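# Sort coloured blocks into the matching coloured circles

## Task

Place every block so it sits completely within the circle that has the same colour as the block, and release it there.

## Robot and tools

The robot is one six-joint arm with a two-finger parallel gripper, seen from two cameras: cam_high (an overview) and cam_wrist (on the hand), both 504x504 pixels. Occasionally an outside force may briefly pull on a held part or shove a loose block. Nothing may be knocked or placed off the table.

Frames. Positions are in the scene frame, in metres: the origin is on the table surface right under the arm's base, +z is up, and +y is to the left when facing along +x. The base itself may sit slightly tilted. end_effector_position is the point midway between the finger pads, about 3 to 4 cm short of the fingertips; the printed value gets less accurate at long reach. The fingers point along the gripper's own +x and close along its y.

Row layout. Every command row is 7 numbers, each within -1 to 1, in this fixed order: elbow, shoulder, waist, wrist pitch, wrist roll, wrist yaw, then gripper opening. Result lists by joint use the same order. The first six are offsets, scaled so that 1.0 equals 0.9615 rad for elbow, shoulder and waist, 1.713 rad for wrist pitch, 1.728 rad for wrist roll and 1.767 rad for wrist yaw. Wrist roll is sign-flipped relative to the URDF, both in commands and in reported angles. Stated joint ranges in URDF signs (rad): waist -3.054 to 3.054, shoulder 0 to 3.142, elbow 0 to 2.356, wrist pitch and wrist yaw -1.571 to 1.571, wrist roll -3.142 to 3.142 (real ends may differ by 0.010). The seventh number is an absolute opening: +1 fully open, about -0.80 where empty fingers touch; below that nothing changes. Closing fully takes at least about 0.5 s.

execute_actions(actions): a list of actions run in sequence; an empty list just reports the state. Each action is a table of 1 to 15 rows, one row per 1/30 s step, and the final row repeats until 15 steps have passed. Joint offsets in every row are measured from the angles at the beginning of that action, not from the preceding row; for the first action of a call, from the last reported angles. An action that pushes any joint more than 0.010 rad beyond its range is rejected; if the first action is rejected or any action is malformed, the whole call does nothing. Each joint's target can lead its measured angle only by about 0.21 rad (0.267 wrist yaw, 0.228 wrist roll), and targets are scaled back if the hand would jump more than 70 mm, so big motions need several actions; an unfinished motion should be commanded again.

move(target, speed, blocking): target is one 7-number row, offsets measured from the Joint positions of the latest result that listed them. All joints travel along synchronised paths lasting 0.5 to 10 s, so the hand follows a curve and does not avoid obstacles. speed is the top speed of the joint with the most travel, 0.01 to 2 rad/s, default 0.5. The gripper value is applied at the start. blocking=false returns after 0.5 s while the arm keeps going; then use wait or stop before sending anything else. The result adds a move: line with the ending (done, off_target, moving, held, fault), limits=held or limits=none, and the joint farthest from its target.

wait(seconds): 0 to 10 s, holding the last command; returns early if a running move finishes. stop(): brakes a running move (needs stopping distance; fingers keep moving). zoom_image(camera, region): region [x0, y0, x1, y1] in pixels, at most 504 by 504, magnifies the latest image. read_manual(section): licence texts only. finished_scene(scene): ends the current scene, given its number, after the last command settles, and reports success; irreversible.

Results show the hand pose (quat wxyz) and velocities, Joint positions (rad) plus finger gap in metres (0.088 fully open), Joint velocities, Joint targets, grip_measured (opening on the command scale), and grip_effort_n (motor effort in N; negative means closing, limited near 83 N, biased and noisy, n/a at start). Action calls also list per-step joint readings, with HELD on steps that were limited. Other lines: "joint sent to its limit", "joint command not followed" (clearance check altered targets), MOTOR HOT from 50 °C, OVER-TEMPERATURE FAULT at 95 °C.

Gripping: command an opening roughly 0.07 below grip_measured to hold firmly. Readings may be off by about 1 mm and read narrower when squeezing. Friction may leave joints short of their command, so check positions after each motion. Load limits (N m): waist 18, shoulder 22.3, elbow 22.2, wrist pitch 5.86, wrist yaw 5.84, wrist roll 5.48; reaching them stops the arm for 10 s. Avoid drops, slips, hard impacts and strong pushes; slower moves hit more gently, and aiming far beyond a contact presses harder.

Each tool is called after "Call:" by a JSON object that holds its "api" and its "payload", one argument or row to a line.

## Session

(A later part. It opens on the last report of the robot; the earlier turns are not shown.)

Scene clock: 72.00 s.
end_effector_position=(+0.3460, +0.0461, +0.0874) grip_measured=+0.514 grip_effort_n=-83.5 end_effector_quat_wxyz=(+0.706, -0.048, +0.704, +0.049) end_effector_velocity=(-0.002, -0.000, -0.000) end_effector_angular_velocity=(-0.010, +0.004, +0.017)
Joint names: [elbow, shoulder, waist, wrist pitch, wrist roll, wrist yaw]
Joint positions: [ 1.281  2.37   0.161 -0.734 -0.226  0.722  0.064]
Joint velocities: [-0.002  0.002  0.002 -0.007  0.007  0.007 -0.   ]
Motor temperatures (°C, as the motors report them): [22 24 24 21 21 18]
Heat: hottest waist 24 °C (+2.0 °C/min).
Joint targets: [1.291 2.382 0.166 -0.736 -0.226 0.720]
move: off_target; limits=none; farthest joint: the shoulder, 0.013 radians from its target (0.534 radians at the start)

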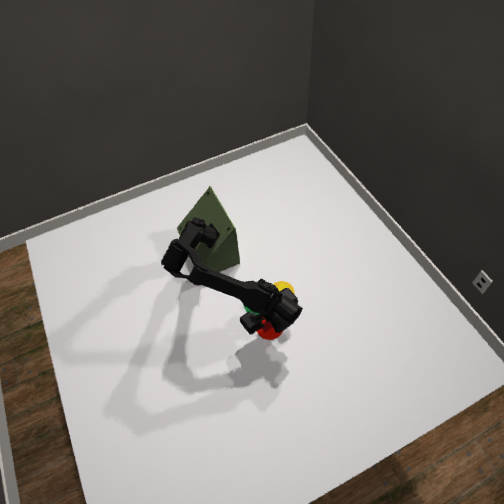

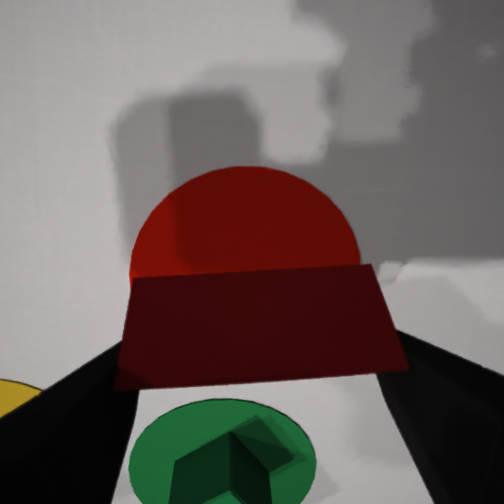

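Call:
{"api": "move", "payload": {
  "target": [-0.065, 0.08, -0.089, 0.115, 0, 0.012, 0.44],
  "speed": 0.2
}}

Scene clock: 75.40 s.
end_effector_position=(+0.3470, +0.0465, +0.0456) grip_measured=+0.514 grip_effort_n=-83.5 end_effector_quat_wxyz=(+0.710, -0.010, +0.704, +0.011) end_effector_velocity=(-0.002, -0.000, -0.000) end_effector_angular_velocity=(+0.006, +0.009, -0.004)
Joint names: [elbow, shoulder, waist, wrist pitch, wrist roll, wrist yaw]
Joint positions: [ 1.227  2.43   0.083 -0.544 -0.226  0.741  0.064]
Joint velocities: [-0.002 -0.002 -0.002 -0.007 -0.007 -0.007 -0.   ]
Motor temperatures (°C, as the motors report them): [22 24 25 21 21 18]
Heat: hottest waist 25 °C (+3.0 °C/min).
Joint targets: [1.219 2.447 0.075 -0.537 -0.226 0.743]
move: off_target; limits=none; farthest joint: the shoulder, 0.017 radians from its target (0.076 radians at the start)

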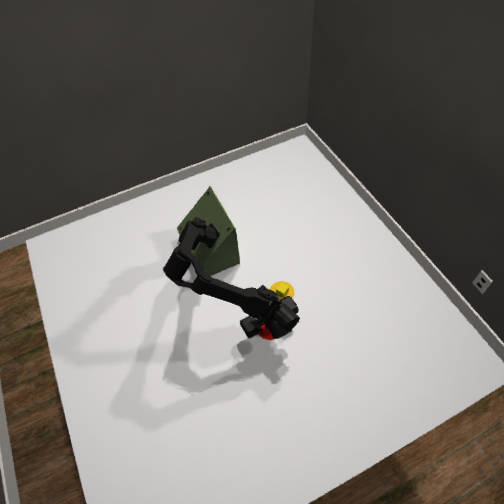

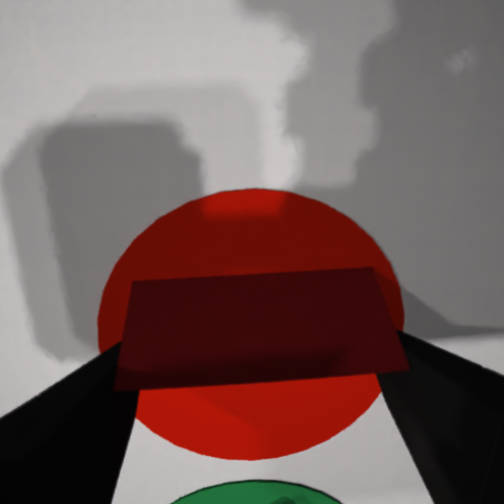

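Call:
{"api": "move", "payload": {
  "target": [0, 0, 0, 0, 0, 0, 1]
}}

Call:
{"api": "move", "payload": {
  "target": [0.09, -0.11, 0.13, -0.17, 0, -0.016, 1],
  "speed": 0.5
}}

Scene clock: 77.47 s.
end_effector_position=(+0.3471, +0.0464, +0.0455) grip_measured=+1.000 grip_effort_n=15.6 end_effector_quat_wxyz=(+0.711, -0.010, +0.704, +0.011) end_effector_velocity=(-0.000, -0.000, +0.000) end_effector_angular_velocity=(+0.007, +0.005, -0.007)
Joint names: [elbow, shoulder, waist, wrist pitch, wrist roll, wrist yaw]
Joint positions: [ 1.227  2.43   0.083 -0.542 -0.226  0.741  0.088]
Joint velocities: [ 0.002 -0.002 -0.002 -0.007 -0.007 -0.007  0.   ]
Motor temperatures (°C, as the motors report them): [22 24 25 21 21 18]
Heat: hottest waist 25 °C (+3.0 °C/min).
Joint targets: [1.227 2.430 0.083 -0.543 -0.226 0.741]
move: done; limits=none; farthest joint: the wrist pitch, 0.002 radians from its target (0.001 radians at the start)

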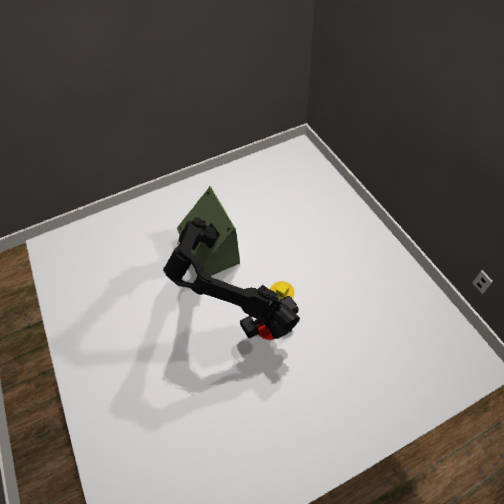

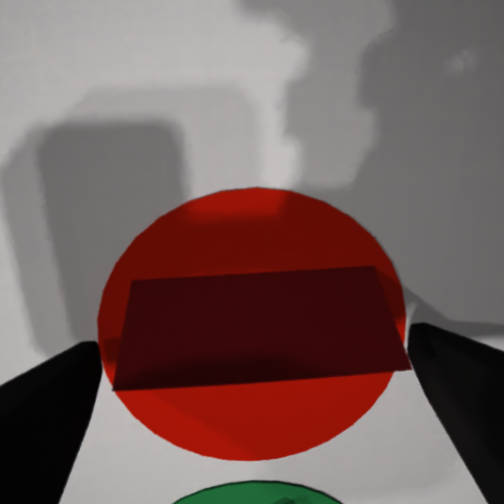

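Scene clock: 78.73 s.
end_effector_position=(+0.3426, +0.0450, +0.1097) grip_measured=+1.000 grip_effort_n=15.1 end_effector_quat_wxyz=(+0.704, -0.071, +0.704, +0.068) end_effector_velocity=(-0.001, -0.001, +0.001) end_effector_angular_velocity=(+0.006, +0.006, +0.007)
Joint names: [elbow, shoulder, waist, wrist pitch, wrist roll, wrist yaw]
Joint positions: [ 1.305  2.338  0.204 -0.831 -0.226  0.715  0.088]
Joint velocities: [-0.002 -0.007 -0.002 -0.007  0.007 -0.007  0.   ]
Motor temperatures (°C, as the motors report them): [22 24 25 21 21 18]
Heat: hottest waist 25 °C (+3.0 °C/min).
Joint targets: [1.314 2.325 0.207 -0.833 -0.226 0.713]
move: off_target; limits=none; farthest joint: the shoulder, 0.013 radians from its target (0.106 radians at the start)

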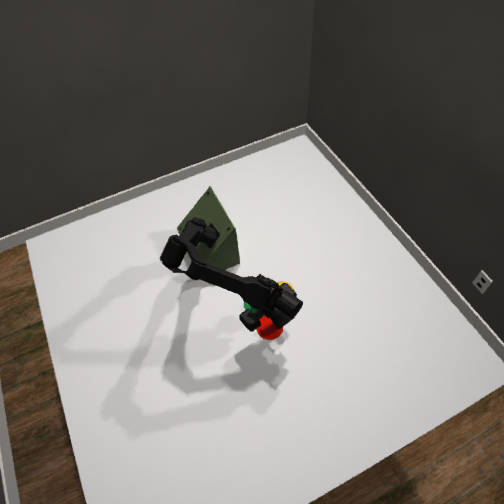

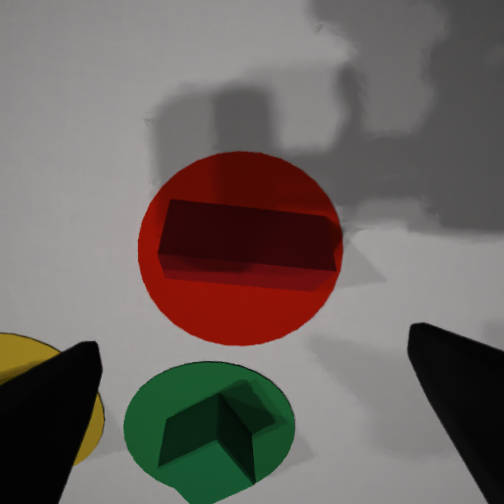

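Call:
{"api": "finished_scene", "payload": {
  "scene": 1
}}

The scene is finished: the task was done.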